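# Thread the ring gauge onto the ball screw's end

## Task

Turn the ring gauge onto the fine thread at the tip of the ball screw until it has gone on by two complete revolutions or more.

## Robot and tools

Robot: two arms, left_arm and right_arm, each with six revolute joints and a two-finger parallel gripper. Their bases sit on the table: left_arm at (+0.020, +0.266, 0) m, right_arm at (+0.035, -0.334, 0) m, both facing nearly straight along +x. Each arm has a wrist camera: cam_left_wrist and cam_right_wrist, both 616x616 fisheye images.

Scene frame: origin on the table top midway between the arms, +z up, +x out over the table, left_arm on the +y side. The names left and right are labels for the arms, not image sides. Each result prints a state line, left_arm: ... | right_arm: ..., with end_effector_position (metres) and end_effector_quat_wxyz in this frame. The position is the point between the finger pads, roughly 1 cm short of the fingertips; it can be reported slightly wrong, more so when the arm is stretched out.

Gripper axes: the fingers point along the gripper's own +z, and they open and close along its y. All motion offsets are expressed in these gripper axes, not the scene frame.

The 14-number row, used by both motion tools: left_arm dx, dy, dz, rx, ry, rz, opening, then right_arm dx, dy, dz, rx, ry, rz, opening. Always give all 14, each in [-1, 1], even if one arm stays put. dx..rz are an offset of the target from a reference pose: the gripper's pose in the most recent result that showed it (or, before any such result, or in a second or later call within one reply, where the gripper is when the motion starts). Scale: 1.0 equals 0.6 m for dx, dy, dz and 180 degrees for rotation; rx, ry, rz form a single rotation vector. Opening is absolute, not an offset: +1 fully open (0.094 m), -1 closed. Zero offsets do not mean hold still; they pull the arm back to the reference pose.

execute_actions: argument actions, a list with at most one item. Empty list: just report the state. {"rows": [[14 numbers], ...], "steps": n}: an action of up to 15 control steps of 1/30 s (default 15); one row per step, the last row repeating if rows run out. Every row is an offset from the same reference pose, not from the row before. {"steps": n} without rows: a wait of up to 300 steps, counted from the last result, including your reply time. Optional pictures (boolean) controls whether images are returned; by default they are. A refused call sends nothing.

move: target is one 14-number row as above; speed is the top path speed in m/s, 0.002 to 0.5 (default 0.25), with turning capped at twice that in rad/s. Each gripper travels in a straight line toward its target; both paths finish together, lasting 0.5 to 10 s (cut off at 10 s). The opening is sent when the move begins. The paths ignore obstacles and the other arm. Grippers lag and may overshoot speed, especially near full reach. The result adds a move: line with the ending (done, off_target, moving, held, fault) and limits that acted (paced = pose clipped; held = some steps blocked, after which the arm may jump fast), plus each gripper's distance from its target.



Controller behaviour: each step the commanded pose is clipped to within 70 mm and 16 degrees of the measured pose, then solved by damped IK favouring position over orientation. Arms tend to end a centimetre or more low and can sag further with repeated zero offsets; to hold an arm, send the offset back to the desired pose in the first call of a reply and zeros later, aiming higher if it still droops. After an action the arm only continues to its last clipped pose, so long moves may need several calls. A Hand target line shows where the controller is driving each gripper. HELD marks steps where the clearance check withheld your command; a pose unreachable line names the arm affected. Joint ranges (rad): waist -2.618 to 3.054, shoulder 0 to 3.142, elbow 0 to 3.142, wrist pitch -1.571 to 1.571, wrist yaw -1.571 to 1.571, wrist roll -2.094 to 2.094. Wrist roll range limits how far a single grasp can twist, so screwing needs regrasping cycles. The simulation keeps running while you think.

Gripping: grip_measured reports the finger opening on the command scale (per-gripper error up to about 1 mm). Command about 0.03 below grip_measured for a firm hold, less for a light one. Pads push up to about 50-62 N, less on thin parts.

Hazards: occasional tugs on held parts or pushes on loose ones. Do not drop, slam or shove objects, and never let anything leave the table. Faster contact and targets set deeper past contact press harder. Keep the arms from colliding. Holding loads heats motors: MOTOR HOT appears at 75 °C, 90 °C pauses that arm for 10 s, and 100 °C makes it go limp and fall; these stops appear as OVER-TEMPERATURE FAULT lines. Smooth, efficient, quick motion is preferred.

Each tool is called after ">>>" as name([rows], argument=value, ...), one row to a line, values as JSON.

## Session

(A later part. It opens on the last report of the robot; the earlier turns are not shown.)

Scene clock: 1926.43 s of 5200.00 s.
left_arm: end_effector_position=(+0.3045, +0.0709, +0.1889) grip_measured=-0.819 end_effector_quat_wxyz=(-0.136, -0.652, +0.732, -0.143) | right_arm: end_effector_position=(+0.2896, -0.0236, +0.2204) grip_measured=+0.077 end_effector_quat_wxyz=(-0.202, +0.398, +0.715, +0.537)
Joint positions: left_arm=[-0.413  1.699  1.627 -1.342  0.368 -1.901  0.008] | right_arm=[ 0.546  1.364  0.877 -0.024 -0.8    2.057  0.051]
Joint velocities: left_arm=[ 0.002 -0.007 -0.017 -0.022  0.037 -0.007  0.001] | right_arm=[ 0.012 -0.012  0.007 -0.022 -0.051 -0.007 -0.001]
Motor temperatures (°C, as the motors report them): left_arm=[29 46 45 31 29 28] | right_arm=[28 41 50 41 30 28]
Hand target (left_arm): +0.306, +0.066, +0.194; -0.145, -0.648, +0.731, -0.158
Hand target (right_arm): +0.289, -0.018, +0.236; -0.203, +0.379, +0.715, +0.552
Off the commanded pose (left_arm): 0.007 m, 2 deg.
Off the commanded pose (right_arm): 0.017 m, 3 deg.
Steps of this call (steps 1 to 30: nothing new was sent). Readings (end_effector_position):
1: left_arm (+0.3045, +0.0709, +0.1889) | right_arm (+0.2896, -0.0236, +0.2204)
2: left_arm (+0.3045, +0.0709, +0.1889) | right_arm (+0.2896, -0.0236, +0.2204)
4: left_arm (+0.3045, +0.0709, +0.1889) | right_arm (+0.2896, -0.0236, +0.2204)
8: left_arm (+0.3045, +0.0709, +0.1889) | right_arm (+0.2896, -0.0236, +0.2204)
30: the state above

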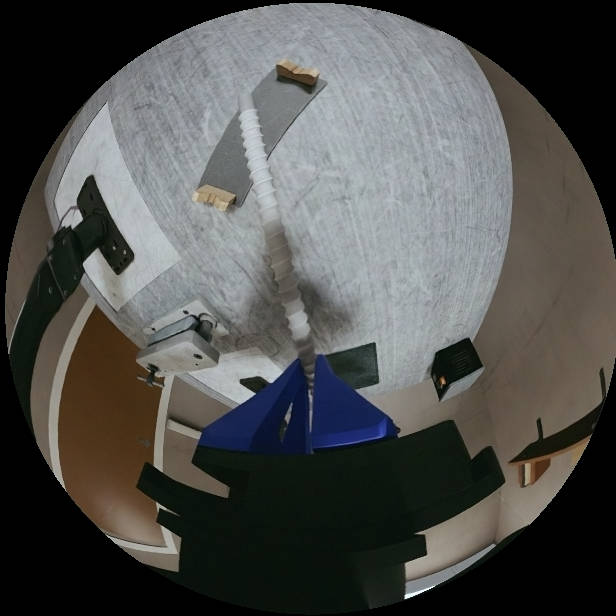

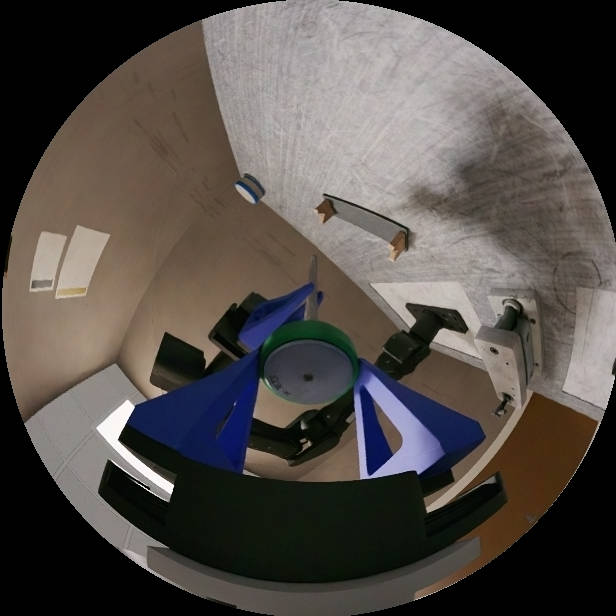

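>>> execute_actions([
  {"rows":[[0.0108,-0.0039,-0.0051,0.0027,0.011,0.0019,-0.87,0.0207,0.0138,0.0,-0.0047,0.01,-0.0112,0.04],[0.0108,-0.0039,-0.0051,0.0027,0.011,0.0019,-0.87,0.0187,0.0118,-0.0001,-0.004,0.0091,-0.0099,0.04],[0.0108,-0.0039,-0.0051,0.0027,0.011,0.0019,-0.87,0.0168,0.0098,-0.0003,-0.0032,0.0081,-0.0085,0.04],[0.0108,-0.0039,-0.0051,0.0027,0.011,0.0019,-0.87,0.0148,0.0079,-0.0005,-0.0025,0.0072,-0.0072,0.04],[0.0108,-0.0039,-0.0051,0.0027,0.011,0.0019,-0.87,0.0129,0.0059,-0.0007,-0.0017,0.0062,-0.0059,0.04],[0.0108,-0.0039,-0.0051,0.0027,0.011,0.0019,-0.87,0.011,0.0039,-0.0009,-0.001,0.0053,-0.0046,0.04],[0.0108,-0.0039,-0.0051,0.0027,0.011,0.0019,-0.87,0.009,0.0019,-0.001,-0.0002,0.0043,-0.0032,0.04],[0.0108,-0.0039,-0.0051,0.0027,0.011,0.0019,-0.87,0.0071,-0.0001,-0.0012,0.0006,0.0034,-0.0019,0.04],[0.0108,-0.0039,-0.0051,0.0027,0.011,0.0019,-0.87,0.0051,-0.0021,-0.0014,0.0013,0.0024,-0.0006,0.04],[0.0108,-0.0039,-0.0051,0.0027,0.011,0.0019,-0.87,0.0032,-0.004,-0.0015,0.0021,0.0015,0.0008,0.04],[0.0108,-0.0039,-0.0051,0.0027,0.011,0.0019,-0.87,0.0012,-0.006,-0.0017,0.0028,0.0005,0.0021,0.04],[0.0108,-0.0039,-0.0051,0.0027,0.011,0.0019,-0.87,-0.0007,-0.008,-0.0019,0.0036,-0.0004,0.0034,0.04]],"steps":15},
], pictures=false)

>>> wait(seconds=1)

>>> zoom_image(camera="cam_right_wrist", region=[230, 240, 390, 400])

Scene clock: 1961.83 s of 5200.00 s.
left_arm: end_effector_position=(+0.3045, +0.0709, +0.1889) grip_measured=-0.819 end_effector_quat_wxyz=(-0.136, -0.652, +0.732, -0.143) | right_arm: end_effector_position=(+0.2894, -0.0241, +0.2188) grip_measured=+0.077 end_effector_quat_wxyz=(-0.203, +0.401, +0.716, +0.535)
Joint positions: left_arm=[-0.413  1.699  1.627 -1.342  0.368 -1.901  0.008] | right_arm=[ 0.546  1.364  0.877 -0.032 -0.797  2.057  0.051]
Joint velocities: left_arm=[-0.002 -0.027 -0.002 -0.022 -0.037  0.007  0.   ] | right_arm=[-0.017 -0.012 -0.007 -0.007 -0.007 -0.051 -0.   ]
Motor temperatures (°C, as the motors report them): left_arm=[29 46 45 31 29 28] | right_arm=[28 40 51 42 30 28]
Hand target (left_arm): +0.306, +0.066, +0.194; -0.146, -0.648, +0.731, -0.158
Hand target (right_arm): +0.286, -0.025, +0.218; -0.207, +0.401, +0.716, +0.532
Off the commanded pose (left_arm): 0.008 m, 2 deg.
Off the commanded pose (right_arm): 0.004 m, 1 deg.
Steps of this call (steps 1 to 90: nothing new was sent; then 31.90 s passed at rest; steps 91 to 105: all 15 steps of this action). Readings (end_effector_position):
91: left_arm (+0.3045, +0.0709, +0.1889) | right_arm (+0.2896, -0.0236, +0.2204)
92: left_arm (+0.3045, +0.0709, +0.1889) | right_arm (+0.2896, -0.0236, +0.2204)
94: left_arm (+0.3045, +0.0709, +0.1889) | right_arm (+0.2896, -0.0236, +0.2203)
98: left_arm (+0.3045, +0.0709, +0.1889) | right_arm (+0.2896, -0.0238, +0.2198)
105: the state above

Scene clock: 1962.83 s of 5200.00 s.
left_arm: end_effector_position=(+0.3045, +0.0709, +0.1889) grip_measured=-0.819 end_effector_quat_wxyz=(-0.136, -0.652, +0.732, -0.143) | right_arm: end_effector_position=(+0.2894, -0.0241, +0.2188) grip_measured=+0.077 end_effector_quat_wxyz=(-0.203, +0.401, +0.716, +0.535)
Joint positions: left_arm=[-0.413  1.699  1.627 -1.342  0.368 -1.901  0.008] | right_arm=[ 0.546  1.364  0.877 -0.032 -0.797  2.057  0.051]
Joint velocities: left_arm=[ 0.002 -0.002 -0.017  0.037  0.007 -0.022 -0.   ] | right_arm=[-0.002 -0.007 -0.012 -0.022  0.022 -0.037 -0.001]
Motor temperatures (°C, as the motors report them): left_arm=[29 46 45 31 29 28] | right_arm=[28 41 51 42 30 28]
Hand target (left_arm): +0.306, +0.066, +0.194; -0.146, -0.648, +0.731, -0.158
Hand target (right_arm): +0.286, -0.025, +0.218; -0.207, +0.401, +0.716, +0.532
Off the commanded pose (left_arm): 0.008 m, 2 deg.
Off the commanded pose (right_arm): 0.004 m, 1 deg.
Steps of this call (steps 1 to 30: nothing new was sent). Readings (end_effector_position):
1: left_arm (+0.3045, +0.0709, +0.1889) | right_arm (+0.2894, -0.0241, +0.2188)
2: left_arm (+0.3045, +0.0709, +0.1889) | right_arm (+0.2894, -0.0241, +0.2188)
4: left_arm (+0.3045, +0.0709, +0.1889) | right_arm (+0.2894, -0.0241, +0.2188)
8: left_arm (+0.3045, +0.0709, +0.1889) | right_arm (+0.2894, -0.0241, +0.2188)
30: the state above

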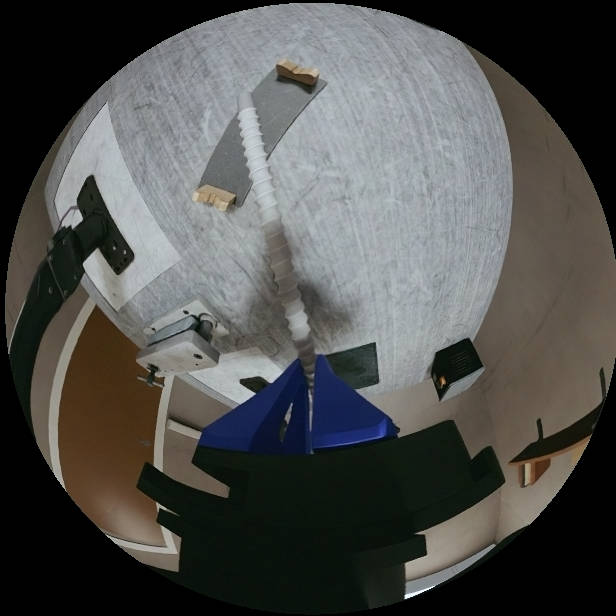

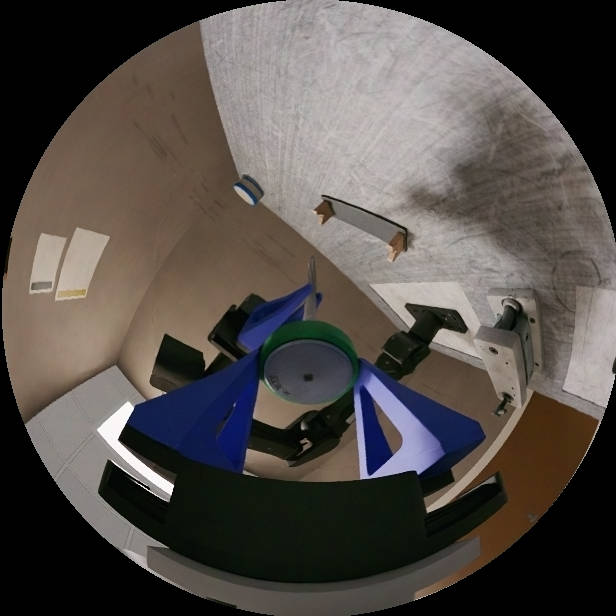

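Region (230, 240, 390, 400) of cam_right_wrist's 616x616 image, scaled by 3.150, with more detail than that image has.

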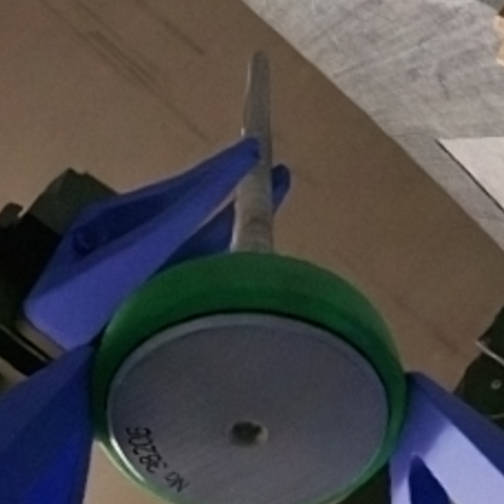

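>>> execute_actions([
  {"rows":[[0.0108,-0.0039,-0.0051,0.0027,0.011,0.0019,-0.87,0.0009,-0.0067,-0.0019,0.0026,0.0012,0.0018,0.04],[0.0108,-0.0039,-0.0051,0.0027,0.011,0.0019,-0.87,0.0005,-0.0073,-0.0019,0.0028,0.0011,0.0021,0.04],[0.0108,-0.0039,-0.0051,0.0027,0.011,0.0019,-0.87,0.0001,-0.0079,-0.0018,0.003,0.001,0.0023,0.04],[0.0108,-0.0039,-0.0051,0.0027,0.011,0.0019,-0.87,-0.0003,-0.0086,-0.0017,0.0032,0.0009,0.0025,0.04],[0.0108,-0.0039,-0.0051,0.0027,0.011,0.0019,-0.87,-0.0007,-0.0092,-0.0017,0.0034,0.0008,0.0028,0.04],[0.0108,-0.0039,-0.0051,0.0027,0.011,0.0019,-0.87,-0.0011,-0.0098,-0.0016,0.0036,0.0007,0.003,0.04]],"steps":15},
], pictures=false)

>>> wait(seconds=1)

>>> zoom_image(camera="cam_right_wrist", region=[230, 240, 390, 400])

Scene clock: 1974.00 s of 5200.00 s.
left_arm: end_effector_position=(+0.3045, +0.0709, +0.1889) grip_measured=-0.819 end_effector_quat_wxyz=(-0.136, -0.652, +0.732, -0.143) | right_arm: end_effector_position=(+0.2894, -0.0241, +0.2188) grip_measured=+0.077 end_effector_quat_wxyz=(-0.203, +0.401, +0.716, +0.535)
Joint positions: left_arm=[-0.413  1.699  1.627 -1.342  0.368 -1.901  0.008] | right_arm=[ 0.546  1.364  0.877 -0.032 -0.797  2.057  0.051]
Joint velocities: left_arm=[-0.027 -0.002  0.007  0.037  0.022  0.022 -0.001] | right_arm=[ 0.012  0.002 -0.007 -0.022 -0.066 -0.037 -0.001]
Motor temperatures (°C, as the motors report them): left_arm=[29 46 45 31 29 28] | right_arm=[28 41 49 41 30 28]
Hand target (left_arm): +0.306, +0.066, +0.194; -0.146, -0.648, +0.731, -0.158
Hand target (right_arm): +0.285, -0.026, +0.215; -0.208, +0.403, +0.717, +0.530
Off the commanded pose (left_arm): 0.008 m, 2 deg.
Off the commanded pose (right_arm): 0.006 m, 1 deg.
Steps of this call (steps 1 to 90: nothing new was sent; then 7.67 s passed at rest; steps 91 to 105: all 15 steps of this action). Readings (end_effector_position):
91: left_arm (+0.3045, +0.0709, +0.1889) | right_arm (+0.2894, -0.0241, +0.2188)
92: left_arm (+0.3045, +0.0709, +0.1889) | right_arm (+0.2894, -0.0241, +0.2188)
94: left_arm (+0.3045, +0.0709, +0.1889) | right_arm (+0.2894, -0.0241, +0.2188)
98: left_arm (+0.3045, +0.0709, +0.1889) | right_arm (+0.2894, -0.0241, +0.2188)
105: the state above

Scene clock: 1975.00 s of 5200.00 s.
left_arm: end_effector_position=(+0.3045, +0.0709, +0.1889) grip_measured=-0.819 end_effector_quat_wxyz=(-0.136, -0.652, +0.732, -0.143) | right_arm: end_effector_position=(+0.2894, -0.0241, +0.2188) grip_measured=+0.077 end_effector_quat_wxyz=(-0.203, +0.401, +0.716, +0.535)
Joint positions: left_arm=[-0.413  1.699  1.627 -1.342  0.368 -1.901  0.008] | right_arm=[ 0.546  1.364  0.877 -0.032 -0.797  2.057  0.051]
Joint velocities: left_arm=[ 0.002 -0.012 -0.012  0.066 -0.022 -0.066 -0.001] | right_arm=[-0.002 -0.012  0.002  0.022 -0.007 -0.007  0.   ]
Motor temperatures (°C, as the motors report them): left_arm=[29 46 45 31 29 28] | right_arm=[28 41 49 41 30 28]
Hand target (left_arm): +0.306, +0.066, +0.194; -0.146, -0.648, +0.731, -0.158
Hand target (right_arm): +0.285, -0.026, +0.215; -0.208, +0.403, +0.717, +0.530
Off the commanded pose (left_arm): 0.008 m, 2 deg.
Off the commanded pose (right_arm): 0.006 m, 1 deg.
Steps of this call (steps 1 to 30: nothing new was sent). Readings (end_effector_position):
1: left_arm (+0.3045, +0.0709, +0.1889) | right_arm (+0.2894, -0.0241, +0.2188)
2: left_arm (+0.3045, +0.0709, +0.1889) | right_arm (+0.2894, -0.0241, +0.2188)
4: left_arm (+0.3045, +0.0709, +0.1889) | right_arm (+0.2894, -0.0241, +0.2188)
8: left_arm (+0.3045, +0.0709, +0.1889) | right_arm (+0.2894, -0.0241, +0.2188)
30: the state above

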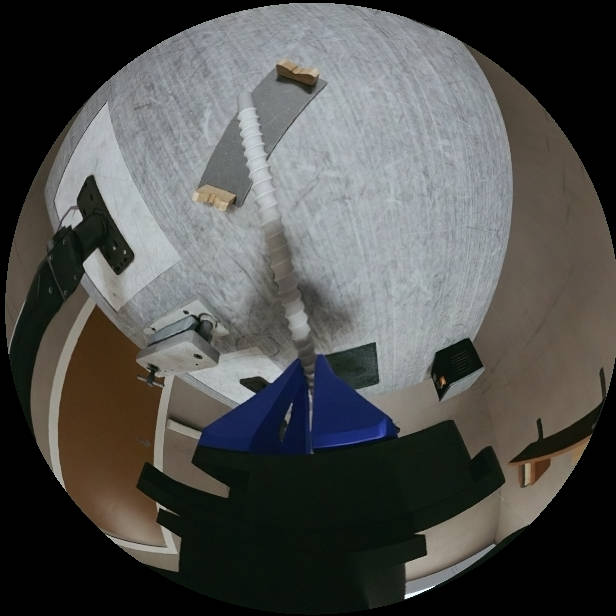

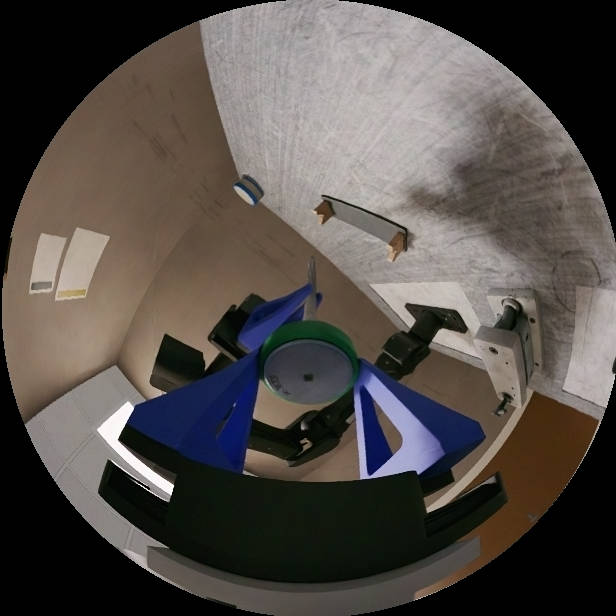

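Region (230, 240, 390, 400) of cam_right_wrist's 616x616 image, scaled by 3.150, with more detail than that image has.

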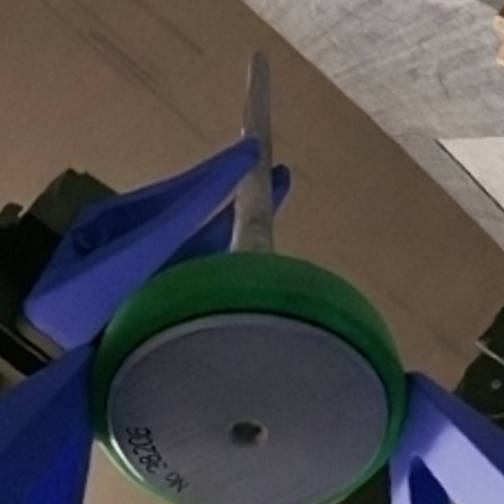

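>>> execute_actions([
  {"rows":[[0.0108,-0.0039,-0.0051,0.0027,0.011,0.0019,-0.87,0.0011,-0.0063,-0.002,0.0025,0.0011,0.0018,0.04],[0.0108,-0.0039,-0.0051,0.0027,0.011,0.0019,-0.87,0.0033,-0.0028,-0.0024,0.0014,0.0016,0.0006,0.04],[0.0108,-0.0039,-0.0051,0.0027,0.011,0.0019,-0.87,0.0054,0.0006,-0.0027,0.0004,0.002,-0.0006,0.04],[0.0108,-0.0039,-0.0051,0.0027,0.011,0.0019,-0.87,0.0076,0.0041,-0.0031,-0.0007,0.0025,-0.0018,0.05],[0.0108,-0.0039,-0.0051,0.0027,0.011,0.0019,-0.87,0.0076,0.0041,-0.0031,-0.0007,0.0025,-0.0018,0.06],[0.0108,-0.0039,-0.0051,0.0027,0.011,0.0019,-0.87,0.0076,0.0041,-0.0031,-0.0007,0.0025,-0.0018,0.07],[0.0108,-0.0039,-0.0051,0.0027,0.011,0.0019,-0.87,0.0076,0.0041,-0.0031,-0.0007,0.0025,-0.0018,0.08],[0.0108,-0.0039,-0.0051,0.0027,0.011,0.0019,-0.87,0.0076,0.0041,-0.0031,-0.0007,0.0025,-0.0018,0.09],[0.0108,-0.0039,-0.0051,0.0027,0.011,0.0019,-0.87,0.0076,0.0041,-0.0031,-0.0007,0.0025,-0.0018,0.12],[0.0108,-0.0039,-0.0051,0.0027,0.011,0.0019,-0.87,0.0076,0.0041,-0.0031,-0.0007,0.0025,-0.0018,0.18],[0.0108,-0.0039,-0.0051,0.0027,0.011,0.0019,-0.87,0.0076,0.0041,-0.0031,-0.0007,0.0025,-0.0018,0.26],[0.0108,-0.0039,-0.0051,0.0027,0.011,0.0019,-0.87,0.0076,0.0041,-0.0031,-0.0007,0.0025,-0.0018,0.35],[0.0108,-0.0039,-0.0051,0.0027,0.011,0.0019,-0.87,0.0076,0.0041,-0.0031,-0.0007,0.0025,-0.0018,0.45],[0.0108,-0.0039,-0.0051,0.0027,0.011,0.0019,-0.87,0.0076,0.0041,-0.0031,-0.0007,0.0025,-0.0018,0.55]],"steps":15},
], pictures=false)

>>> wait(seconds=1)

>>> zoom_image(camera="cam_right_wrist", region=[230, 240, 390, 400])

Scene clock: 1990.77 s of 5200.00 s.
left_arm: end_effector_position=(+0.3045, +0.0709, +0.1888) grip_measured=-0.819 end_effector_quat_wxyz=(-0.136, -0.652, +0.732, -0.143) | right_arm: end_effector_position=(+0.2894, -0.0242, +0.2187) grip_measured=+0.536 end_effector_quat_wxyz=(-0.203, +0.401, +0.716, +0.534)
Joint positions: left_arm=[-0.413  1.699  1.627 -1.342  0.367 -1.901  0.008] | right_arm=[ 0.546  1.364  0.877 -0.032 -0.797  2.057  0.072]
Joint velocities: left_arm=[-0.027  0.012 -0.007 -0.066  0.066 -0.022 -0.   ] | right_arm=[ 0.002 -0.007  0.002  0.007 -0.007  0.022  0.022]
Motor temperatures (°C, as the motors report them): left_arm=[29 46 45 31 29 28] | right_arm=[28 41 48 41 30 28]
Hand target (left_arm): +0.306, +0.066, +0.194; -0.146, -0.648, +0.731, -0.158
Hand target (right_arm): +0.288, -0.024, +0.224; -0.203, +0.397, +0.715, +0.538
Off the commanded pose (left_arm): 0.008 m, 2 deg.
Off the commanded pose (right_arm): 0.006 m, 1 deg.
Steps of this call (steps 1 to 90: nothing new was sent; then 12.27 s passed at rest; steps 91 to 105: all 15 steps of this action). Readings (end_effector_position):
91: left_arm (+0.3045, +0.0709, +0.1889) | right_arm (+0.2894, -0.0241, +0.2188)
92: left_arm (+0.3045, +0.0709, +0.1889) | right_arm (+0.2894, -0.0241, +0.2188)
94: left_arm (+0.3045, +0.0709, +0.1889) | right_arm (+0.2895, -0.0241, +0.2188)
98: left_arm (+0.3045, +0.0709, +0.1889) | right_arm (+0.2894, -0.0242, +0.2187)
105: the state above

Scene clock: 1991.77 s of 5200.00 s.
left_arm: end_effector_position=(+0.3045, +0.0709, +0.1888) grip_measured=-0.819 end_effector_quat_wxyz=(-0.136, -0.652, +0.732, -0.143) | right_arm: end_effector_position=(+0.2894, -0.0242, +0.2187) grip_measured=+0.547 end_effector_quat_wxyz=(-0.203, +0.401, +0.716, +0.534)
Joint positions: left_arm=[-0.413  1.699  1.627 -1.342  0.367 -1.901  0.008] | right_arm=[ 0.546  1.364  0.877 -0.032 -0.797  2.057  0.073]
Joint velocities: left_arm=[-0.012  0.032  0.002  0.037  0.037 -0.051 -0.   ] | right_arm=[-0.007 -0.002 -0.007 -0.037 -0.037 -0.081 -0.001]
Motor temperatures (°C, as the motors report them): left_arm=[29 46 45 31 29 28] | right_arm=[28 41 48 41 30 28]
Hand target (left_arm): +0.306, +0.066, +0.194; -0.146, -0.648, +0.731, -0.158
Hand target (right_arm): +0.288, -0.024, +0.224; -0.203, +0.397, +0.715, +0.538
Off the commanded pose (left_arm): 0.008 m, 2 deg.
Off the commanded pose (right_arm): 0.006 m, 1 deg.
Steps of this call (steps 1 to 30: nothing new was sent). Readings (end_effector_position):
1: left_arm (+0.3045, +0.0709, +0.1888) | right_arm (+0.2894, -0.0242, +0.2187)
2: left_arm (+0.3045, +0.0709, +0.1888) | right_arm (+0.2894, -0.0242, +0.2187)
4: left_arm (+0.3045, +0.0709, +0.1888) | right_arm (+0.2894, -0.0242, +0.2187)
8: left_arm (+0.3045, +0.0709, +0.1888) | right_arm (+0.2894, -0.0242, +0.2187)
30: the state above

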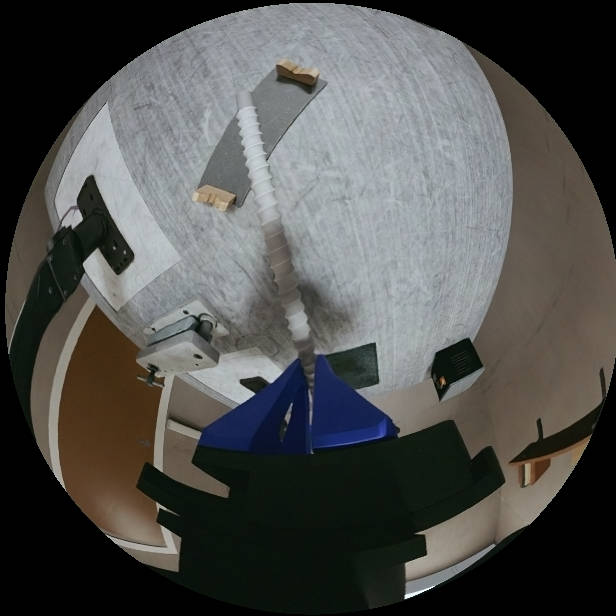

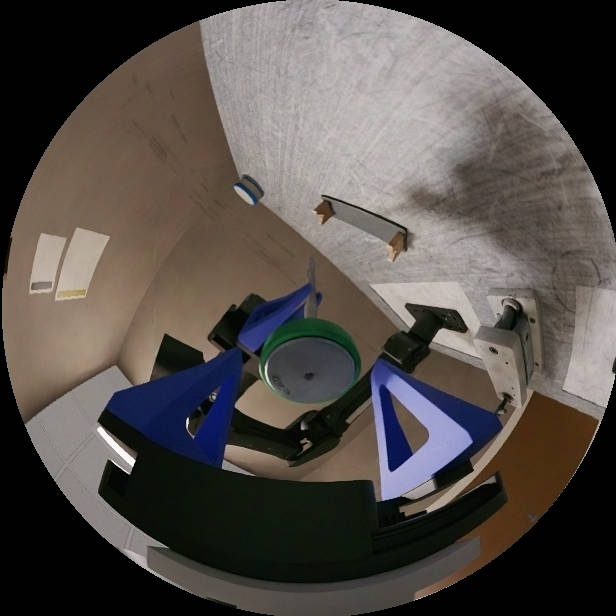

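Region (230, 240, 390, 400) of cam_right_wrist's 616x616 image, scaled by 3.150, with more detail than that image has.

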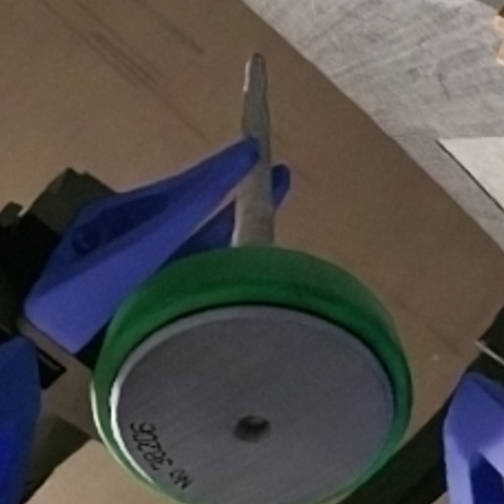

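>>> execute_actions([
  {"rows":[[0.0108,-0.0039,-0.0051,0.0027,0.011,0.0019,-0.87,0.0076,0.0035,-0.0032,-0.0002,0.0026,-0.0093,0.55],[0.0108,-0.0039,-0.0051,0.0027,0.011,0.0019,-0.87,0.0077,0.0022,-0.0033,0.0009,0.0029,-0.0183,0.55],[0.0108,-0.0039,-0.0051,0.0027,0.011,0.0019,-0.87,0.0078,0.001,-0.0034,0.002,0.0031,-0.0293,0.55],[0.0108,-0.0039,-0.0051,0.0027,0.011,0.0019,-0.87,0.0079,-0.0003,-0.0035,0.003,0.0033,-0.0403,0.55],[0.0108,-0.0039,-0.0051,0.0027,0.011,0.0019,-0.87,0.0079,-0.0013,-0.0035,0.0038,0.0035,-0.0515,0.55],[0.0108,-0.0039,-0.0051,0.0027,0.011,0.0019,-0.87,0.008,-0.0022,-0.0036,0.0047,0.0036,-0.0628,0.55],[0.0108,-0.0039,-0.0051,0.0027,0.011,0.0019,-0.87,0.008,-0.0022,-0.0036,0.0047,0.0036,-0.0748,0.55],[0.0108,-0.0039,-0.0051,0.0027,0.011,0.0019,-0.87,0.008,-0.0022,-0.0036,0.0046,0.0037,-0.0868,0.55],[0.0108,-0.0039,-0.0051,0.0027,0.011,0.0019,-0.87,0.008,-0.0022,-0.0036,0.0046,0.0038,-0.0988,0.55],[0.0108,-0.0039,-0.0051,0.0027,0.011,0.0019,-0.87,0.008,-0.0022,-0.0036,0.0045,0.0039,-0.1108,0.55],[0.0108,-0.0039,-0.0051,0.0027,0.011,0.0019,-0.87,0.008,-0.0022,-0.0036,0.0044,0.004,-0.1228,0.55],[0.0108,-0.0039,-0.0051,0.0027,0.011,0.0019,-0.87,0.008,-0.0022,-0.0036,0.0044,0.004,-0.1348,0.55],[0.0108,-0.0039,-0.0051,0.0027,0.011,0.0019,-0.87,0.008,-0.0022,-0.0036,0.0043,0.0041,-0.1468,0.55],[0.0108,-0.0039,-0.0051,0.0027,0.011,0.0019,-0.87,0.008,-0.0022,-0.0036,0.0042,0.0042,-0.1588,0.55],[0.0108,-0.0039,-0.0051,0.0027,0.011,0.0019,-0.87,0.008,-0.0022,-0.0036,0.0041,0.0043,-0.1708,0.55]],"steps":15},
], pictures=false)

>>> execute_actions([
  {"rows":[[0.0108,-0.0039,-0.0051,0.0027,0.011,0.0019,-0.87,0.0083,0.0007,-0.0036,0.0025,0.0054,-0.0708,0.55],[0.0108,-0.0039,-0.0051,0.0027,0.011,0.0019,-0.87,0.0083,0.0007,-0.0036,0.0025,0.0054,-0.0828,0.55],[0.0108,-0.0039,-0.0051,0.0027,0.011,0.0019,-0.87,0.0083,0.0007,-0.0036,0.0025,0.0054,-0.0948,0.55],[0.0108,-0.0039,-0.0051,0.0027,0.011,0.0019,-0.87,0.0083,0.0007,-0.0036,0.0025,0.0054,-0.1068,0.55],[0.0108,-0.0039,-0.0051,0.0027,0.011,0.0019,-0.87,0.0083,0.0007,-0.0036,0.0025,0.0054,-0.1188,0.55],[0.0108,-0.0039,-0.0051,0.0027,0.011,0.0019,-0.87,0.0083,0.0007,-0.0036,0.0025,0.0054,-0.1308,0.55],[0.0108,-0.0039,-0.0051,0.0027,0.011,0.0019,-0.87,0.0083,0.0007,-0.0036,0.0025,0.0054,-0.1428,0.55],[0.0108,-0.0039,-0.0051,0.0027,0.011,0.0019,-0.87,0.0083,0.0007,-0.0036,0.0025,0.0054,-0.1548,0.55],[0.0108,-0.0039,-0.0051,0.0027,0.011,0.0019,-0.87,0.0083,0.0007,-0.0036,0.0025,0.0054,-0.1668,0.55],[0.0108,-0.0039,-0.0051,0.0027,0.011,0.0019,-0.87,0.0083,0.0007,-0.0036,0.0025,0.0054,-0.1788,0.55],[0.0108,-0.0039,-0.0051,0.0027,0.011,0.0019,-0.87,0.0083,0.0007,-0.0036,0.0025,0.0054,-0.1908,0.55],[0.0108,-0.0039,-0.0051,0.0027,0.011,0.0019,-0.87,0.0083,0.0007,-0.0036,0.0025,0.0054,-0.2028,0.55],[0.0108,-0.0039,-0.0051,0.0027,0.011,0.0019,-0.87,0.0083,0.0007,-0.0036,0.0025,0.0054,-0.2148,0.55],[0.0108,-0.0039,-0.0051,0.0027,0.011,0.0019,-0.87,0.0083,0.0007,-0.0036,0.0025,0.0054,-0.2268,0.55],[0.0108,-0.0039,-0.0051,0.0027,0.011,0.0019,-0.87,0.0083,0.0007,-0.0036,0.0025,0.0054,-0.2388,0.55]],"steps":15},
], pictures=false)

>>> execute_actions([
  {"rows":[[0.0108,-0.0039,-0.0051,0.0027,0.011,0.0019,-0.87,0.0066,0.005,-0.0036,-0.0007,0.0059,-0.0708,0.55],[0.0108,-0.0039,-0.0051,0.0027,0.011,0.0019,-0.87,0.0066,0.005,-0.0036,-0.0007,0.0059,-0.0828,0.55],[0.0108,-0.0039,-0.0051,0.0027,0.011,0.0019,-0.87,0.0066,0.005,-0.0036,-0.0007,0.0059,-0.0948,0.55],[0.0108,-0.0039,-0.0051,0.0027,0.011,0.0019,-0.87,0.0066,0.005,-0.0036,-0.0007,0.0059,-0.1068,0.55],[0.0108,-0.0039,-0.0051,0.0027,0.011,0.0019,-0.87,0.0066,0.005,-0.0036,-0.0007,0.0059,-0.1188,0.55],[0.0108,-0.0039,-0.0051,0.0027,0.011,0.0019,-0.87,0.0066,0.005,-0.0036,-0.0007,0.0059,-0.1308,0.55],[0.0108,-0.0039,-0.0051,0.0027,0.011,0.0019,-0.87,0.0066,0.005,-0.0036,-0.0007,0.0059,-0.1428,0.55],[0.0108,-0.0039,-0.0051,0.0027,0.011,0.0019,-0.87,0.0066,0.005,-0.0036,-0.0007,0.0059,-0.1548,0.55],[0.0108,-0.0039,-0.0051,0.0027,0.011,0.0019,-0.87,0.0066,0.005,-0.0036,-0.0007,0.0059,-0.1668,0.55],[0.0108,-0.0039,-0.0051,0.0027,0.011,0.0019,-0.87,0.0066,0.005,-0.0036,-0.0007,0.0059,-0.1788,0.55],[0.0108,-0.0039,-0.0051,0.0027,0.011,0.0019,-0.87,0.0066,0.005,-0.0036,-0.0007,0.0059,-0.1908,0.55],[0.0108,-0.0039,-0.0051,0.0027,0.011,0.0019,-0.87,0.0066,0.005,-0.0036,-0.0007,0.0059,-0.2028,0.55],[0.0108,-0.0039,-0.0051,0.0027,0.011,0.0019,-0.87,0.0066,0.005,-0.0036,-0.0007,0.0059,-0.2148,0.55],[0.0108,-0.0039,-0.0051,0.0027,0.011,0.0019,-0.87,0.0066,0.005,-0.0036,-0.0007,0.0059,-0.2268,0.55],[0.0108,-0.0039,-0.0051,0.0027,0.011,0.0019,-0.87,0.0066,0.005,-0.0036,-0.0007,0.0059,-0.2388,0.55]],"steps":15},
], pictures=false)

>>> execute_actions([
  {"rows":[[0.0108,-0.0039,-0.0051,0.0027,0.011,0.0019,-0.87,0.003,0.0077,-0.0036,-0.0037,0.0046,-0.0708,0.55],[0.0108,-0.0039,-0.0051,0.0027,0.011,0.0019,-0.87,0.003,0.0077,-0.0036,-0.0037,0.0046,-0.0828,0.55],[0.0108,-0.0039,-0.0051,0.0027,0.011,0.0019,-0.87,0.003,0.0077,-0.0036,-0.0037,0.0046,-0.0948,0.55],[0.0108,-0.0039,-0.0051,0.0027,0.011,0.0019,-0.87,0.003,0.0077,-0.0036,-0.0037,0.0046,-0.1068,0.55],[0.0108,-0.0039,-0.0051,0.0027,0.011,0.0019,-0.87,0.003,0.0077,-0.0036,-0.0037,0.0046,-0.1188,0.55],[0.0108,-0.0039,-0.0051,0.0027,0.011,0.0019,-0.87,0.003,0.0077,-0.0036,-0.0037,0.0046,-0.1308,0.55],[0.0108,-0.0039,-0.0051,0.0027,0.011,0.0019,-0.87,0.003,0.0077,-0.0036,-0.0037,0.0046,-0.1428,0.55],[0.0108,-0.0039,-0.0051,0.0027,0.011,0.0019,-0.87,0.003,0.0077,-0.0036,-0.0037,0.0046,-0.1548,0.55],[0.0108,-0.0039,-0.0051,0.0027,0.011,0.0019,-0.87,0.003,0.0077,-0.0036,-0.0037,0.0046,-0.1668,0.55],[0.0108,-0.0039,-0.0051,0.0027,0.011,0.0019,-0.87,0.003,0.0077,-0.0036,-0.0037,0.0046,-0.1788,0.55],[0.0108,-0.0039,-0.0051,0.0027,0.011,0.0019,-0.87,0.003,0.0077,-0.0036,-0.0037,0.0046,-0.1908,0.55],[0.0108,-0.0039,-0.0051,0.0027,0.011,0.0019,-0.87,0.003,0.0077,-0.0036,-0.0037,0.0046,-0.2028,0.55],[0.0108,-0.0039,-0.0051,0.0027,0.011,0.0019,-0.87,0.003,0.0077,-0.0036,-0.0037,0.0046,-0.2148,0.55],[0.0108,-0.0039,-0.0051,0.0027,0.011,0.0019,-0.87,0.003,0.0077,-0.0036,-0.0037,0.0046,-0.2268,0.55],[0.0108,-0.0039,-0.0051,0.0027,0.011,0.0019,-0.87,0.003,0.0077,-0.0036,-0.0037,0.0046,-0.2388,0.55]],"steps":15},
], pictures=false)

>>> execute_actions([
  {"rows":[[0.0108,-0.0039,-0.0051,0.0027,0.011,0.0019,-0.87,-0.0002,0.0081,-0.0036,-0.0058,0.0028,-0.0699,0.55],[0.0108,-0.0039,-0.0051,0.0027,0.011,0.0019,-0.87,-0.0002,0.0081,-0.0036,-0.0058,0.0028,-0.0819,0.55],[0.0108,-0.0039,-0.0051,0.0027,0.011,0.0019,-0.87,-0.0002,0.0081,-0.0036,-0.0058,0.0028,-0.0939,0.55],[0.0108,-0.0039,-0.0051,0.0027,0.011,0.0019,-0.87,-0.0002,0.0081,-0.0036,-0.0058,0.0028,-0.1059,0.55],[0.0108,-0.0039,-0.0051,0.0027,0.011,0.0019,-0.87,-0.0002,0.0081,-0.0036,-0.0058,0.0028,-0.1179,0.55],[0.0108,-0.0039,-0.0051,0.0027,0.011,0.0019,-0.87,-0.0002,0.0081,-0.0036,-0.0058,0.0028,-0.1299,0.55],[0.0108,-0.0039,-0.0051,0.0027,0.011,0.0019,-0.87,-0.0002,0.0081,-0.0036,-0.0058,0.0028,-0.1419,0.55],[0.0108,-0.0039,-0.0051,0.0027,0.011,0.0019,-0.87,-0.0002,0.0081,-0.0036,-0.0058,0.0028,-0.1539,0.55],[0.0108,-0.0039,-0.0051,0.0027,0.011,0.0019,-0.87,-0.0002,0.0081,-0.0036,-0.0058,0.0028,-0.1659,0.55],[0.0108,-0.0039,-0.0051,0.0027,0.011,0.0019,-0.87,-0.0002,0.0081,-0.0036,-0.0058,0.0028,-0.1779,0.55],[0.0108,-0.0039,-0.0051,0.0027,0.011,0.0019,-0.87,-0.0002,0.0081,-0.0036,-0.0058,0.0028,-0.1899,0.55],[0.0108,-0.0039,-0.0051,0.0027,0.011,0.0019,-0.87,-0.0002,0.0081,-0.0036,-0.0058,0.0028,-0.2019,0.55],[0.0108,-0.0039,-0.0051,0.0027,0.011,0.0019,-0.87,-0.0002,0.0081,-0.0036,-0.0058,0.0028,-0.2139,0.55],[0.0108,-0.0039,-0.0051,0.0027,0.011,0.0019,-0.87,-0.0002,0.0081,-0.0036,-0.0058,0.0028,-0.2259,0.55],[0.0108,-0.0039,-0.0051,0.0027,0.011,0.0019,-0.87,-0.0002,0.0081,-0.0036,-0.0058,0.0028,-0.2379,0.55]],"steps":15},
], pictures=false)

>>> execute_actions([
  {"rows":[[0.0108,-0.0039,-0.0051,0.0027,0.011,0.0019,-0.87,-0.0028,0.0077,-0.0036,-0.0074,0.0002,-0.0685,0.55],[0.0108,-0.0039,-0.0051,0.0027,0.011,0.0019,-0.87,-0.0028,0.0077,-0.0036,-0.0074,0.0002,-0.0805,0.55],[0.0108,-0.0039,-0.0051,0.0027,0.011,0.0019,-0.87,-0.0028,0.0077,-0.0036,-0.0074,0.0002,-0.0925,0.55],[0.0108,-0.0039,-0.0051,0.0027,0.011,0.0019,-0.87,-0.0028,0.0077,-0.0036,-0.0074,0.0002,-0.1045,0.55],[0.0108,-0.0039,-0.0051,0.0027,0.011,0.0019,-0.87,-0.0028,0.0077,-0.0036,-0.0074,0.0002,-0.1165,0.55],[0.0108,-0.0039,-0.0051,0.0027,0.011,0.0019,-0.87,-0.0028,0.0077,-0.0036,-0.0074,0.0002,-0.1285,0.55],[0.0108,-0.0039,-0.0051,0.0027,0.011,0.0019,-0.87,-0.0028,0.0077,-0.0036,-0.0074,0.0002,-0.1405,0.55],[0.0108,-0.0039,-0.0051,0.0027,0.011,0.0019,-0.87,-0.0028,0.0077,-0.0036,-0.0074,0.0002,-0.1525,0.55],[0.0108,-0.0039,-0.0051,0.0027,0.011,0.0019,-0.87,-0.0028,0.0077,-0.0036,-0.0074,0.0002,-0.1645,0.55],[0.0108,-0.0039,-0.0051,0.0027,0.011,0.0019,-0.87,-0.0028,0.0077,-0.0036,-0.0074,0.0002,-0.1765,0.55],[0.0108,-0.0039,-0.0051,0.0027,0.011,0.0019,-0.87,-0.0028,0.0077,-0.0036,-0.0074,0.0002,-0.1885,0.55],[0.0108,-0.0039,-0.0051,0.0027,0.011,0.0019,-0.87,-0.0028,0.0077,-0.0036,-0.0074,0.0002,-0.2005,0.55],[0.0108,-0.0039,-0.0051,0.0027,0.011,0.0019,-0.87,-0.0028,0.0077,-0.0036,-0.0074,0.0002,-0.2125,0.55],[0.0108,-0.0039,-0.0051,0.0027,0.011,0.0019,-0.87,-0.0028,0.0077,-0.0036,-0.0074,0.0002,-0.2245,0.55],[0.0108,-0.0039,-0.0051,0.0027,0.011,0.0019,-0.87,-0.0028,0.0077,-0.0036,-0.0074,0.0002,-0.2365,0.55]],"steps":15},
], pictures=false)

>>> execute_actions([
  {"rows":[[0.0108,-0.0039,-0.0051,0.0027,0.011,0.0019,-0.87,-0.006,0.0062,-0.0036,-0.0072,-0.0035,-0.0676,0.55],[0.0108,-0.0039,-0.0051,0.0027,0.011,0.0019,-0.87,-0.006,0.0062,-0.0036,-0.0072,-0.0035,-0.0796,0.55],[0.0108,-0.0039,-0.0051,0.0027,0.011,0.0019,-0.87,-0.006,0.0062,-0.0036,-0.0072,-0.0035,-0.0916,0.55],[0.0108,-0.0039,-0.0051,0.0027,0.011,0.0019,-0.87,-0.006,0.0062,-0.0036,-0.0072,-0.0035,-0.1036,0.55],[0.0108,-0.0039,-0.0051,0.0027,0.011,0.0019,-0.87,-0.006,0.0062,-0.0036,-0.0072,-0.0035,-0.1156,0.55],[0.0108,-0.0039,-0.0051,0.0027,0.011,0.0019,-0.87,-0.006,0.0062,-0.0036,-0.0072,-0.0035,-0.1276,0.55],[0.0108,-0.0039,-0.0051,0.0027,0.011,0.0019,-0.87,-0.006,0.0062,-0.0036,-0.0072,-0.0035,-0.1396,0.55],[0.0108,-0.0039,-0.0051,0.0027,0.011,0.0019,-0.87,-0.006,0.0062,-0.0036,-0.0072,-0.0035,-0.1516,0.55],[0.0108,-0.0039,-0.0051,0.0027,0.011,0.0019,-0.87,-0.006,0.0062,-0.0036,-0.0072,-0.0035,-0.1636,0.55],[0.0108,-0.0039,-0.0051,0.0027,0.011,0.0019,-0.87,-0.006,0.0062,-0.0036,-0.0072,-0.0035,-0.1756,0.55],[0.0108,-0.0039,-0.0051,0.0027,0.011,0.0019,-0.87,-0.006,0.0062,-0.0036,-0.0072,-0.0035,-0.1876,0.55],[0.0108,-0.0039,-0.0051,0.0027,0.011,0.0019,-0.87,-0.006,0.0062,-0.0036,-0.0072,-0.0035,-0.1996,0.55],[0.0108,-0.0039,-0.0051,0.0027,0.011,0.0019,-0.87,-0.006,0.0062,-0.0036,-0.0072,-0.0035,-0.2116,0.55],[0.0108,-0.0039,-0.0051,0.0027,0.011,0.0019,-0.87,-0.006,0.0062,-0.0036,-0.0072,-0.0035,-0.2236,0.55],[0.0108,-0.0039,-0.0051,0.0027,0.011,0.0019,-0.87,-0.006,0.0062,-0.0036,-0.0072,-0.0035,-0.2356,0.55]],"steps":15},
], pictures=false)

>>> execute_actions([
  {"rows":[[0.0108,-0.0039,-0.0051,0.0027,0.011,0.0019,-0.87,-0.0084,0.0021,-0.0036,-0.0049,-0.0063,-0.0676,0.55],[0.0108,-0.0039,-0.0051,0.0027,0.011,0.0019,-0.87,-0.0084,0.0021,-0.0036,-0.0049,-0.0063,-0.0776,0.55],[0.0108,-0.0039,-0.0051,0.0027,0.011,0.0019,-0.87,-0.0084,0.0021,-0.0036,-0.0049,-0.0063,-0.0866,0.55],[0.0108,-0.0039,-0.0051,0.0027,0.011,0.0019,-0.87,-0.0079,0.0007,-0.0036,-0.004,-0.0057,-0.0956,0.55],[0.0108,-0.0039,-0.0051,0.0027,0.011,0.0019,-0.87,-0.0074,-0.0007,-0.0035,-0.0031,-0.0051,-0.1037,0.55],[0.0108,-0.0039,-0.0051,0.0027,0.011,0.0019,-0.87,-0.0069,-0.0021,-0.0035,-0.0022,-0.0045,-0.1107,0.55],[0.0108,-0.0039,-0.0051,0.0027,0.011,0.0019,-0.87,-0.0064,-0.0035,-0.0035,-0.0012,-0.0039,-0.1167,0.55],[0.0108,-0.0039,-0.0051,0.0027,0.011,0.0019,-0.87,-0.0059,-0.005,-0.0034,-0.0003,-0.0033,-0.1218,0.55],[0.0108,-0.0039,-0.0051,0.0027,0.011,0.0019,-0.87,-0.0055,-0.0061,-0.0034,0.0004,-0.0028,-0.1256,0.55],[0.0108,-0.0039,-0.0051,0.0027,0.011,0.0019,-0.87,-0.0051,-0.0073,-0.0034,0.0012,-0.0023,-0.1285,0.55],[0.0108,-0.0039,-0.0051,0.0027,0.011,0.0019,-0.87,-0.0051,-0.0073,-0.0034,0.0012,-0.0023,-0.1305,0.55],[0.0108,-0.0039,-0.0051,0.0027,0.011,0.0019,-0.87,-0.0051,-0.0073,-0.0034,0.0012,-0.0023,-0.1315,0.55],[0.0108,-0.0039,-0.0051,0.0027,0.011,0.0019,-0.87,-0.0051,-0.0073,-0.0034,0.0012,-0.0023,-0.1325,0.55]],"steps":15},
], pictures=false)

>>> wait(seconds=0.7)

>>> zoom_image(camera="cam_right_wrist", region=[230, 240, 390, 400])

Scene clock: 2107.30 s of 5200.00 s.
left_arm: end_effector_position=(+0.3045, +0.0709, +0.1888) grip_measured=-0.819 end_effector_quat_wxyz=(-0.136, -0.652, +0.732, -0.143) | right_arm: end_effector_position=(+0.2892, -0.0241, +0.2188) grip_measured=+0.547 end_effector_quat_wxyz=(-0.105, +0.267, +0.776, +0.562)
Joint positions: left_arm=[-0.413  1.699  1.627 -1.342  0.367 -1.901  0.008] | right_arm=[ 0.546  1.364  0.877 -0.032 -0.798  1.699  0.073]
Joint velocities: left_arm=[-0.017 -0.002 -0.002  0.022 -0.007 -0.022 -0.   ] | right_arm=[ 0.007  0.002 -0.007 -0.066 -0.022 -1.004 -0.001]
Motor temperatures (°C, as the motors report them): left_arm=[29 46 45 31 29 28] | right_arm=[28 41 49 41 30 28]
Hand target (left_arm): +0.306, +0.066, +0.194; -0.145, -0.648, +0.731, -0.158
Hand target (right_arm): +0.285, -0.024, +0.222; -0.062, +0.200, +0.793, +0.572
Off the commanded pose (left_arm): 0.008 m, 2 deg.
Off the commanded pose (right_arm): 0.005 m, 10 deg.
Steps of this call (steps 1 to 90: nothing new was sent; then 112.03 s passed at rest; steps 91 to 105: all 15 steps of this action). Readings (end_effector_position):
91: left_arm (+0.3045, +0.0709, +0.1888) | right_arm (+0.2894, -0.0242, +0.2187)
92: left_arm (+0.3045, +0.0709, +0.1888) | right_arm (+0.2894, -0.0242, +0.2187)
94: left_arm (+0.3045, +0.0709, +0.1888) | right_arm (+0.2894, -0.0242, +0.2187)
98: left_arm (+0.3045, +0.0709, +0.1888) | right_arm (+0.2892, -0.0241, +0.2188)
105: the state above

Scene clock: 2107.80 s of 5200.00 s.
left_arm: end_effector_position=(+0.3045, +0.0709, +0.1888) grip_measured=-0.819 end_effector_quat_wxyz=(-0.136, -0.652, +0.732, -0.143) | right_arm: end_effector_position=(+0.2892, -0.0241, +0.2188) grip_measured=+0.547 end_effector_quat_wxyz=(+0.053, +0.045, +0.819, +0.569)
Joint positions: left_arm=[-0.413  1.699  1.627 -1.342  0.367 -1.901  0.008] | right_arm=[ 0.546  1.364  0.877 -0.032 -0.798  1.146  0.073]
Joint velocities: left_arm=[ 0.007 -0.002 -0.017  0.007  0.007  0.022 -0.   ] | right_arm=[-0.002 -0.002 -0.002 -0.022  0.022 -1.092  0.   ]
Motor temperatures (°C, as the motors report them): left_arm=[29 46 45 31 29 28] | right_arm=[28 41 49 41 30 28]
Hand target (left_arm): +0.306, +0.066, +0.194; -0.145, -0.648, +0.731, -0.158
Hand target (right_arm): +0.285, -0.024, +0.222; +0.101, -0.030, +0.817, +0.567
Off the commanded pose (left_arm): 0.008 m, 2 deg.
Off the commanded pose (right_arm): 0.005 m, 11 deg.
Steps of this call (steps 1 to 15: all 15 steps of this action). Readings (end_effector_position):
1: left_arm (+0.3045, +0.0709, +0.1888) | right_arm (+0.2892, -0.0241, +0.2188)
2: left_arm (+0.3045, +0.0709, +0.1888) | right_arm (+0.2892, -0.0241, +0.2188)
4: left_arm (+0.3045, +0.0709, +0.1888) | right_arm (+0.2892, -0.0241, +0.2188)
8: left_arm (+0.3045, +0.0709, +0.1888) | right_arm (+0.2892, -0.0241, +0.2188)
15: the state above

Scene clock: 2108.30 s of 5200.00 s.
left_arm: end_effector_position=(+0.3045, +0.0709, +0.1888) grip_measured=-0.819 end_effector_quat_wxyz=(-0.136, -0.652, +0.732, -0.143) | right_arm: end_effector_position=(+0.2892, -0.0241, +0.2188) grip_measured=+0.547 end_effector_quat_wxyz=(+0.206, -0.181, +0.800, +0.533)
Joint positions: left_arm=[-0.413  1.699  1.627 -1.342  0.367 -1.901  0.008] | right_arm=[ 0.546  1.364  0.877 -0.032 -0.798  0.592  0.073]
Joint velocities: left_arm=[ 0.022 -0.002 -0.007 -0.022 -0.007 -0.007 -0.001] | right_arm=[ 0.007 -0.017  0.007  0.037  0.022 -1.092  0.   ]
Motor temperatures (°C, as the motors report them): left_arm=[29 46 45 31 29 28] | right_arm=[28 41 49 41 30 28]
Hand target (left_arm): +0.306, +0.066, +0.194; -0.145, -0.648, +0.731, -0.158
Hand target (right_arm): +0.285, -0.024, +0.222; +0.252, -0.252, +0.778, +0.517
Off the commanded pose (left_arm): 0.008 m, 2 deg.
Off the commanded pose (right_arm): 0.005 m, 11 deg.
Steps of this call (steps 1 to 15: all 15 steps of this action). Readings (end_effector_position):
1: left_arm (+0.3045, +0.0709, +0.1888) | right_arm (+0.2892, -0.0241, +0.2188)
2: left_arm (+0.3045, +0.0709, +0.1888) | right_arm (+0.2892, -0.0241, +0.2188)
4: left_arm (+0.3045, +0.0709, +0.1888) | right_arm (+0.2892, -0.0241, +0.2188)
8: left_arm (+0.3045, +0.0709, +0.1888) | right_arm (+0.2892, -0.0241, +0.2188)
15: the state above

Scene clock: 2108.80 s of 5200.00 s.
left_arm: end_effector_position=(+0.3045, +0.0709, +0.1888) grip_measured=-0.819 end_effector_quat_wxyz=(-0.136, -0.652, +0.732, -0.143) | right_arm: end_effector_position=(+0.2892, -0.0241, +0.2188) grip_measured=+0.547 end_effector_quat_wxyz=(+0.345, -0.394, +0.720, +0.456)
Joint positions: left_arm=[-0.413  1.699  1.627 -1.342  0.367 -1.901  0.008] | right_arm=[ 0.546  1.364  0.877 -0.032 -0.798  0.034  0.073]
Joint velocities: left_arm=[ 0.002 -0.002 -0.007 -0.081  0.037  0.022  0.001] | right_arm=[ 0.002 -0.012  0.017  0.007 -0.037 -1.077 -0.001]
Motor temperatures (°C, as the motors report them): left_arm=[29 46 45 31 29 28] | right_arm=[28 41 49 41 30 28]
Hand target (left_arm): +0.306, +0.066, +0.194; -0.145, -0.648, +0.731, -0.158
Hand target (right_arm): +0.285, -0.024, +0.222; +0.384, -0.456, +0.679, +0.428
Off the commanded pose (left_arm): 0.008 m, 2 deg.
Off the commanded pose (right_arm): 0.005 m, 11 deg.
Steps of this call (steps 1 to 15: all 15 steps of this action). Readings (end_effector_position):
1: left_arm (+0.3045, +0.0709, +0.1888) | right_arm (+0.2892, -0.0241, +0.2188)
2: left_arm (+0.3045, +0.0709, +0.1888) | right_arm (+0.2892, -0.0241, +0.2188)
4: left_arm (+0.3045, +0.0709, +0.1888) | right_arm (+0.2892, -0.0241, +0.2188)
8: left_arm (+0.3045, +0.0709, +0.1888) | right_arm (+0.2892, -0.0241, +0.2188)
15: the state above

Scene clock: 2109.30 s of 5200.00 s.
left_arm: end_effector_position=(+0.3045, +0.0709, +0.1888) grip_measured=-0.819 end_effector_quat_wxyz=(-0.136, -0.652, +0.732, -0.143) | right_arm: end_effector_position=(+0.2892, -0.0241, +0.2188) grip_measured=+0.547 end_effector_quat_wxyz=(-0.458, +0.578, -0.582, -0.342)
Joint positions: left_arm=[-0.413  1.699  1.627 -1.342  0.367 -1.901  0.008] | right_arm=[ 0.546  1.364  0.877 -0.032 -0.798 -0.528  0.073]
Joint velocities: left_arm=[ 0.022  0.032 -0.002 -0.022 -0.022 -0.051  0.   ] | right_arm=[-0.002  0.017  0.007  0.007 -0.022 -1.15  -0.001]
Motor temperatures (°C, as the motors report them): left_arm=[29 46 45 31 29 28] | right_arm=[28 41 49 41 30 28]
Hand target (left_arm): +0.306, +0.066, +0.194; -0.145, -0.648, +0.731, -0.158
Hand target (right_arm): +0.285, -0.025, +0.222; -0.486, +0.625, -0.528, -0.307
Off the commanded pose (left_arm): 0.008 m, 2 deg.
Off the commanded pose (right_arm): 0.005 m, 11 deg.
Steps of this call (steps 1 to 15: all 15 steps of this action). Readings (end_effector_position):
1: left_arm (+0.3045, +0.0709, +0.1888) | right_arm (+0.2892, -0.0241, +0.2188)
2: left_arm (+0.3045, +0.0709, +0.1888) | right_arm (+0.2892, -0.0241, +0.2188)
4: left_arm (+0.3045, +0.0709, +0.1888) | right_arm (+0.2892, -0.0241, +0.2188)
8: left_arm (+0.3045, +0.0709, +0.1888) | right_arm (+0.2892, -0.0241, +0.2188)
15: the state above

Scene clock: 2109.80 s of 5200.00 s.
left_arm: end_effector_position=(+0.3045, +0.0709, +0.1888) grip_measured=-0.819 end_effector_quat_wxyz=(-0.136, -0.652, +0.732, -0.143) | right_arm: end_effector_position=(+0.2892, -0.0241, +0.2188) grip_measured=+0.547 end_effector_quat_wxyz=(-0.535, +0.717, -0.398, -0.201)
Joint positions: left_arm=[-0.413  1.699  1.627 -1.342  0.367 -1.901  0.008] | right_arm=[ 0.546  1.364  0.877 -0.032 -0.798 -1.093  0.073]
Joint velocities: left_arm=[-0.017 -0.012 -0.012  0.066  0.007  0.022 -0.001] | right_arm=[ 0.002  0.007 -0.017  0.037 -0.022 -1.092 -0.   ]
Motor temperatures (°C, as the motors report them): left_arm=[29 46 45 31 29 28] | right_arm=[28 41 49 41 30 28]
Hand target (left_arm): +0.306, +0.066, +0.194; -0.145, -0.648, +0.731, -0.158
Hand target (right_arm): +0.284, -0.025, +0.221; -0.550, +0.747, -0.336, -0.161
Off the commanded pose (left_arm): 0.008 m, 2 deg.
Off the commanded pose (right_arm): 0.005 m, 10 deg.
Steps of this call (steps 1 to 15: all 15 steps of this action). Readings (end_effector_position):
1: left_arm (+0.3045, +0.0709, +0.1888) | right_arm (+0.2892, -0.0241, +0.2188)
2: left_arm (+0.3045, +0.0709, +0.1888) | right_arm (+0.2892, -0.0241, +0.2188)
4: left_arm (+0.3045, +0.0709, +0.1888) | right_arm (+0.2892, -0.0241, +0.2188)
8: left_arm (+0.3045, +0.0709, +0.1888) | right_arm (+0.2892, -0.0241, +0.2188)
15: the state above

Scene clock: 2110.30 s of 5200.00 s.
left_arm: end_effector_position=(+0.3045, +0.0709, +0.1888) grip_measured=-0.819 end_effector_quat_wxyz=(-0.136, -0.652, +0.732, -0.143) | right_arm: end_effector_position=(+0.2892, -0.0241, +0.2188) grip_measured=+0.547 end_effector_quat_wxyz=(-0.570, +0.800, -0.181, -0.043)
Joint positions: left_arm=[-0.413  1.699  1.627 -1.342  0.367 -1.901  0.008] | right_arm=[ 0.546  1.364  0.877 -0.032 -0.798 -1.66   0.073]
Joint velocities: left_arm=[ 0.002 -0.012 -0.002  0.022  0.007  0.022 -0.001] | right_arm=[ 0.002 -0.012 -0.012 -0.007 -0.095 -1.062 -0.001]
Motor temperatures (°C, as the motors report them): left_arm=[29 46 45 31 29 28] | right_arm=[28 41 49 41 30 28]
Hand target (left_arm): +0.306, +0.066, +0.194; -0.145, -0.648, +0.731, -0.158
Hand target (right_arm): +0.284, -0.025, +0.220; -0.572, +0.812, -0.115, -0.003
Off the commanded pose (left_arm): 0.008 m, 2 deg.
Off the commanded pose (right_arm): 0.006 m, 10 deg.
Steps of this call (steps 1 to 15: all 15 steps of this action). Readings (end_effector_position):
1: left_arm (+0.3045, +0.0709, +0.1888) | right_arm (+0.2892, -0.0241, +0.2188)
2: left_arm (+0.3045, +0.0709, +0.1888) | right_arm (+0.2892, -0.0241, +0.2188)
4: left_arm (+0.3045, +0.0709, +0.1888) | right_arm (+0.2892, -0.0241, +0.2188)
8: left_arm (+0.3045, +0.0709, +0.1888) | right_arm (+0.2892, -0.0241, +0.2188)
15: the state above

Scene clock: 2110.80 s of 5200.00 s.
left_arm: end_effector_position=(+0.3045, +0.0709, +0.1888) grip_measured=-0.819 end_effector_quat_wxyz=(-0.136, -0.652, +0.732, -0.143) | right_arm: end_effector_position=(+0.2892, -0.0241, +0.2188) grip_measured=+0.548 end_effector_quat_wxyz=(-0.568, +0.820, -0.028, +0.064)
Joint positions: left_arm=[-0.413  1.699  1.627 -1.342  0.367 -1.901  0.008] | right_arm=[ 0.546  1.364  0.877 -0.032 -0.798 -2.037  0.073]
Joint velocities: left_arm=[ 0.007  0.012  0.002  0.051 -0.007 -0.037 -0.   ] | right_arm=[-0.022  0.002 -0.012  0.037 -0.007 -0.286 -0.001]
Motor temperatures (°C, as the motors report them): left_arm=[29 46 45 31 29 28] | right_arm=[28 41 49 41 30 28]
Hand target (left_arm): +0.306, +0.066, +0.194; -0.145, -0.648, +0.731, -0.158
Hand target (right_arm): +0.288, -0.024, +0.224; -0.569, +0.819, -0.011, +0.073
Off the commanded pose (left_arm): 0.008 m, 2 deg.
Off the commanded pose (right_arm): 0.006 m, 2 deg.
Steps of this call (steps 1 to 15: all 15 steps of this action). Readings (end_effector_position):
1: left_arm (+0.3045, +0.0709, +0.1888) | right_arm (+0.2892, -0.0241, +0.2188)
2: left_arm (+0.3045, +0.0709, +0.1888) | right_arm (+0.2892, -0.0241, +0.2188)
4: left_arm (+0.3045, +0.0709, +0.1888) | right_arm (+0.2892, -0.0241, +0.2188)
8: left_arm (+0.3045, +0.0709, +0.1888) | right_arm (+0.2892, -0.0241, +0.2188)
15: the state above

Scene clock: 2111.50 s of 5200.00 s.
left_arm: end_effector_position=(+0.3045, +0.0709, +0.1888) grip_measured=-0.819 end_effector_quat_wxyz=(-0.136, -0.652, +0.732, -0.143) | right_arm: end_effector_position=(+0.2892, -0.0241, +0.2188) grip_measured=+0.548 end_effector_quat_wxyz=(-0.567, +0.820, -0.014, +0.075)
Joint positions: left_arm=[-0.413  1.699  1.627 -1.342  0.367 -1.901  0.008] | right_arm=[ 0.546  1.364  0.877 -0.032 -0.798 -2.073  0.073]
Joint velocities: left_arm=[ 0.002 -0.007 -0.007 -0.007 -0.022  0.007  0.001] | right_arm=[ 0.012  0.002 -0.007 -0.022 -0.007  0.037 -0.001]
Motor temperatures (°C, as the motors report them): left_arm=[29 46 45 31 29 28] | right_arm=[28 41 49 41 30 28]
Hand target (left_arm): +0.306, +0.066, +0.194; -0.145, -0.648, +0.731, -0.158
Hand target (right_arm): +0.288, -0.024, +0.224; -0.569, +0.819, -0.011, +0.073
Off the commanded pose (left_arm): 0.008 m, 2 deg.
Off the commanded pose (right_arm): 0.006 m, 0 deg.
Steps of this call (steps 1 to 21: nothing new was sent). Readings (end_effector_position):
1: left_arm (+0.3045, +0.0709, +0.1888) | right_arm (+0.2892, -0.0241, +0.2188)
2: left_arm (+0.3045, +0.0709, +0.1888) | right_arm (+0.2892, -0.0241, +0.2188)
4: left_arm (+0.3045, +0.0709, +0.1888) | right_arm (+0.2892, -0.0241, +0.2188)
8: left_arm (+0.3045, +0.0709, +0.1888) | right_arm (+0.2892, -0.0241, +0.2188)
21: the state above

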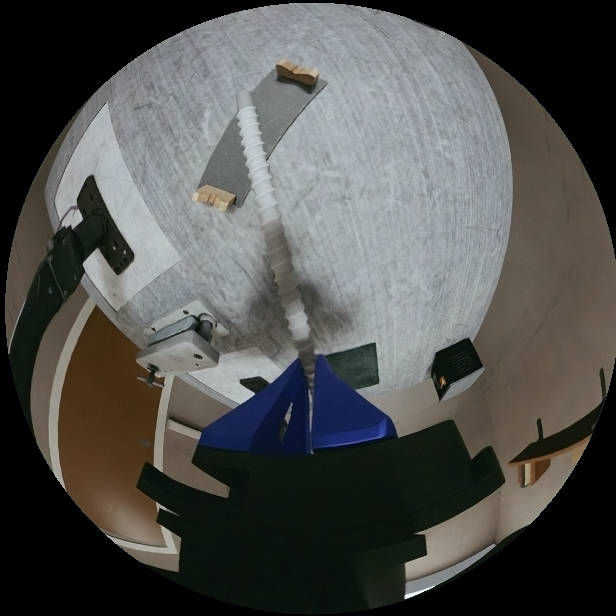

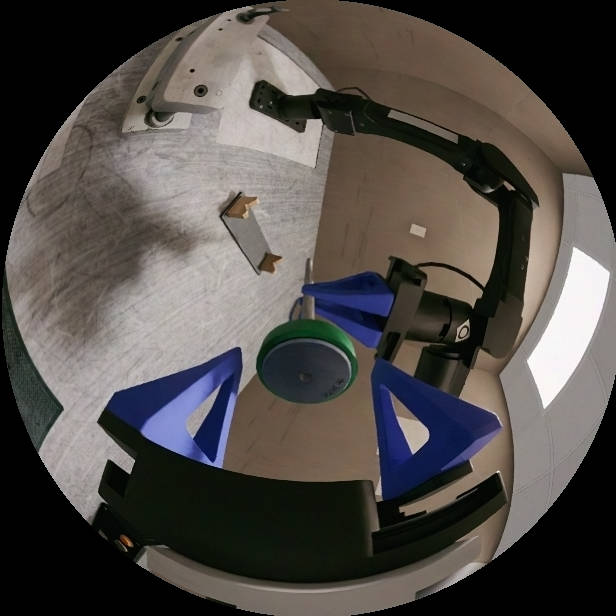

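Region (230, 240, 390, 400) of cam_right_wrist's 616x616 image, scaled by 3.150, with more detail than that image has.

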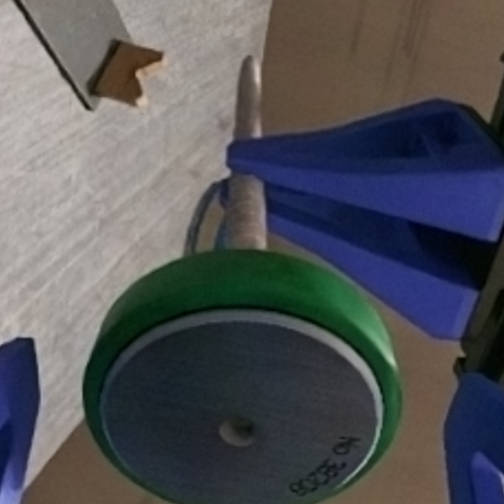

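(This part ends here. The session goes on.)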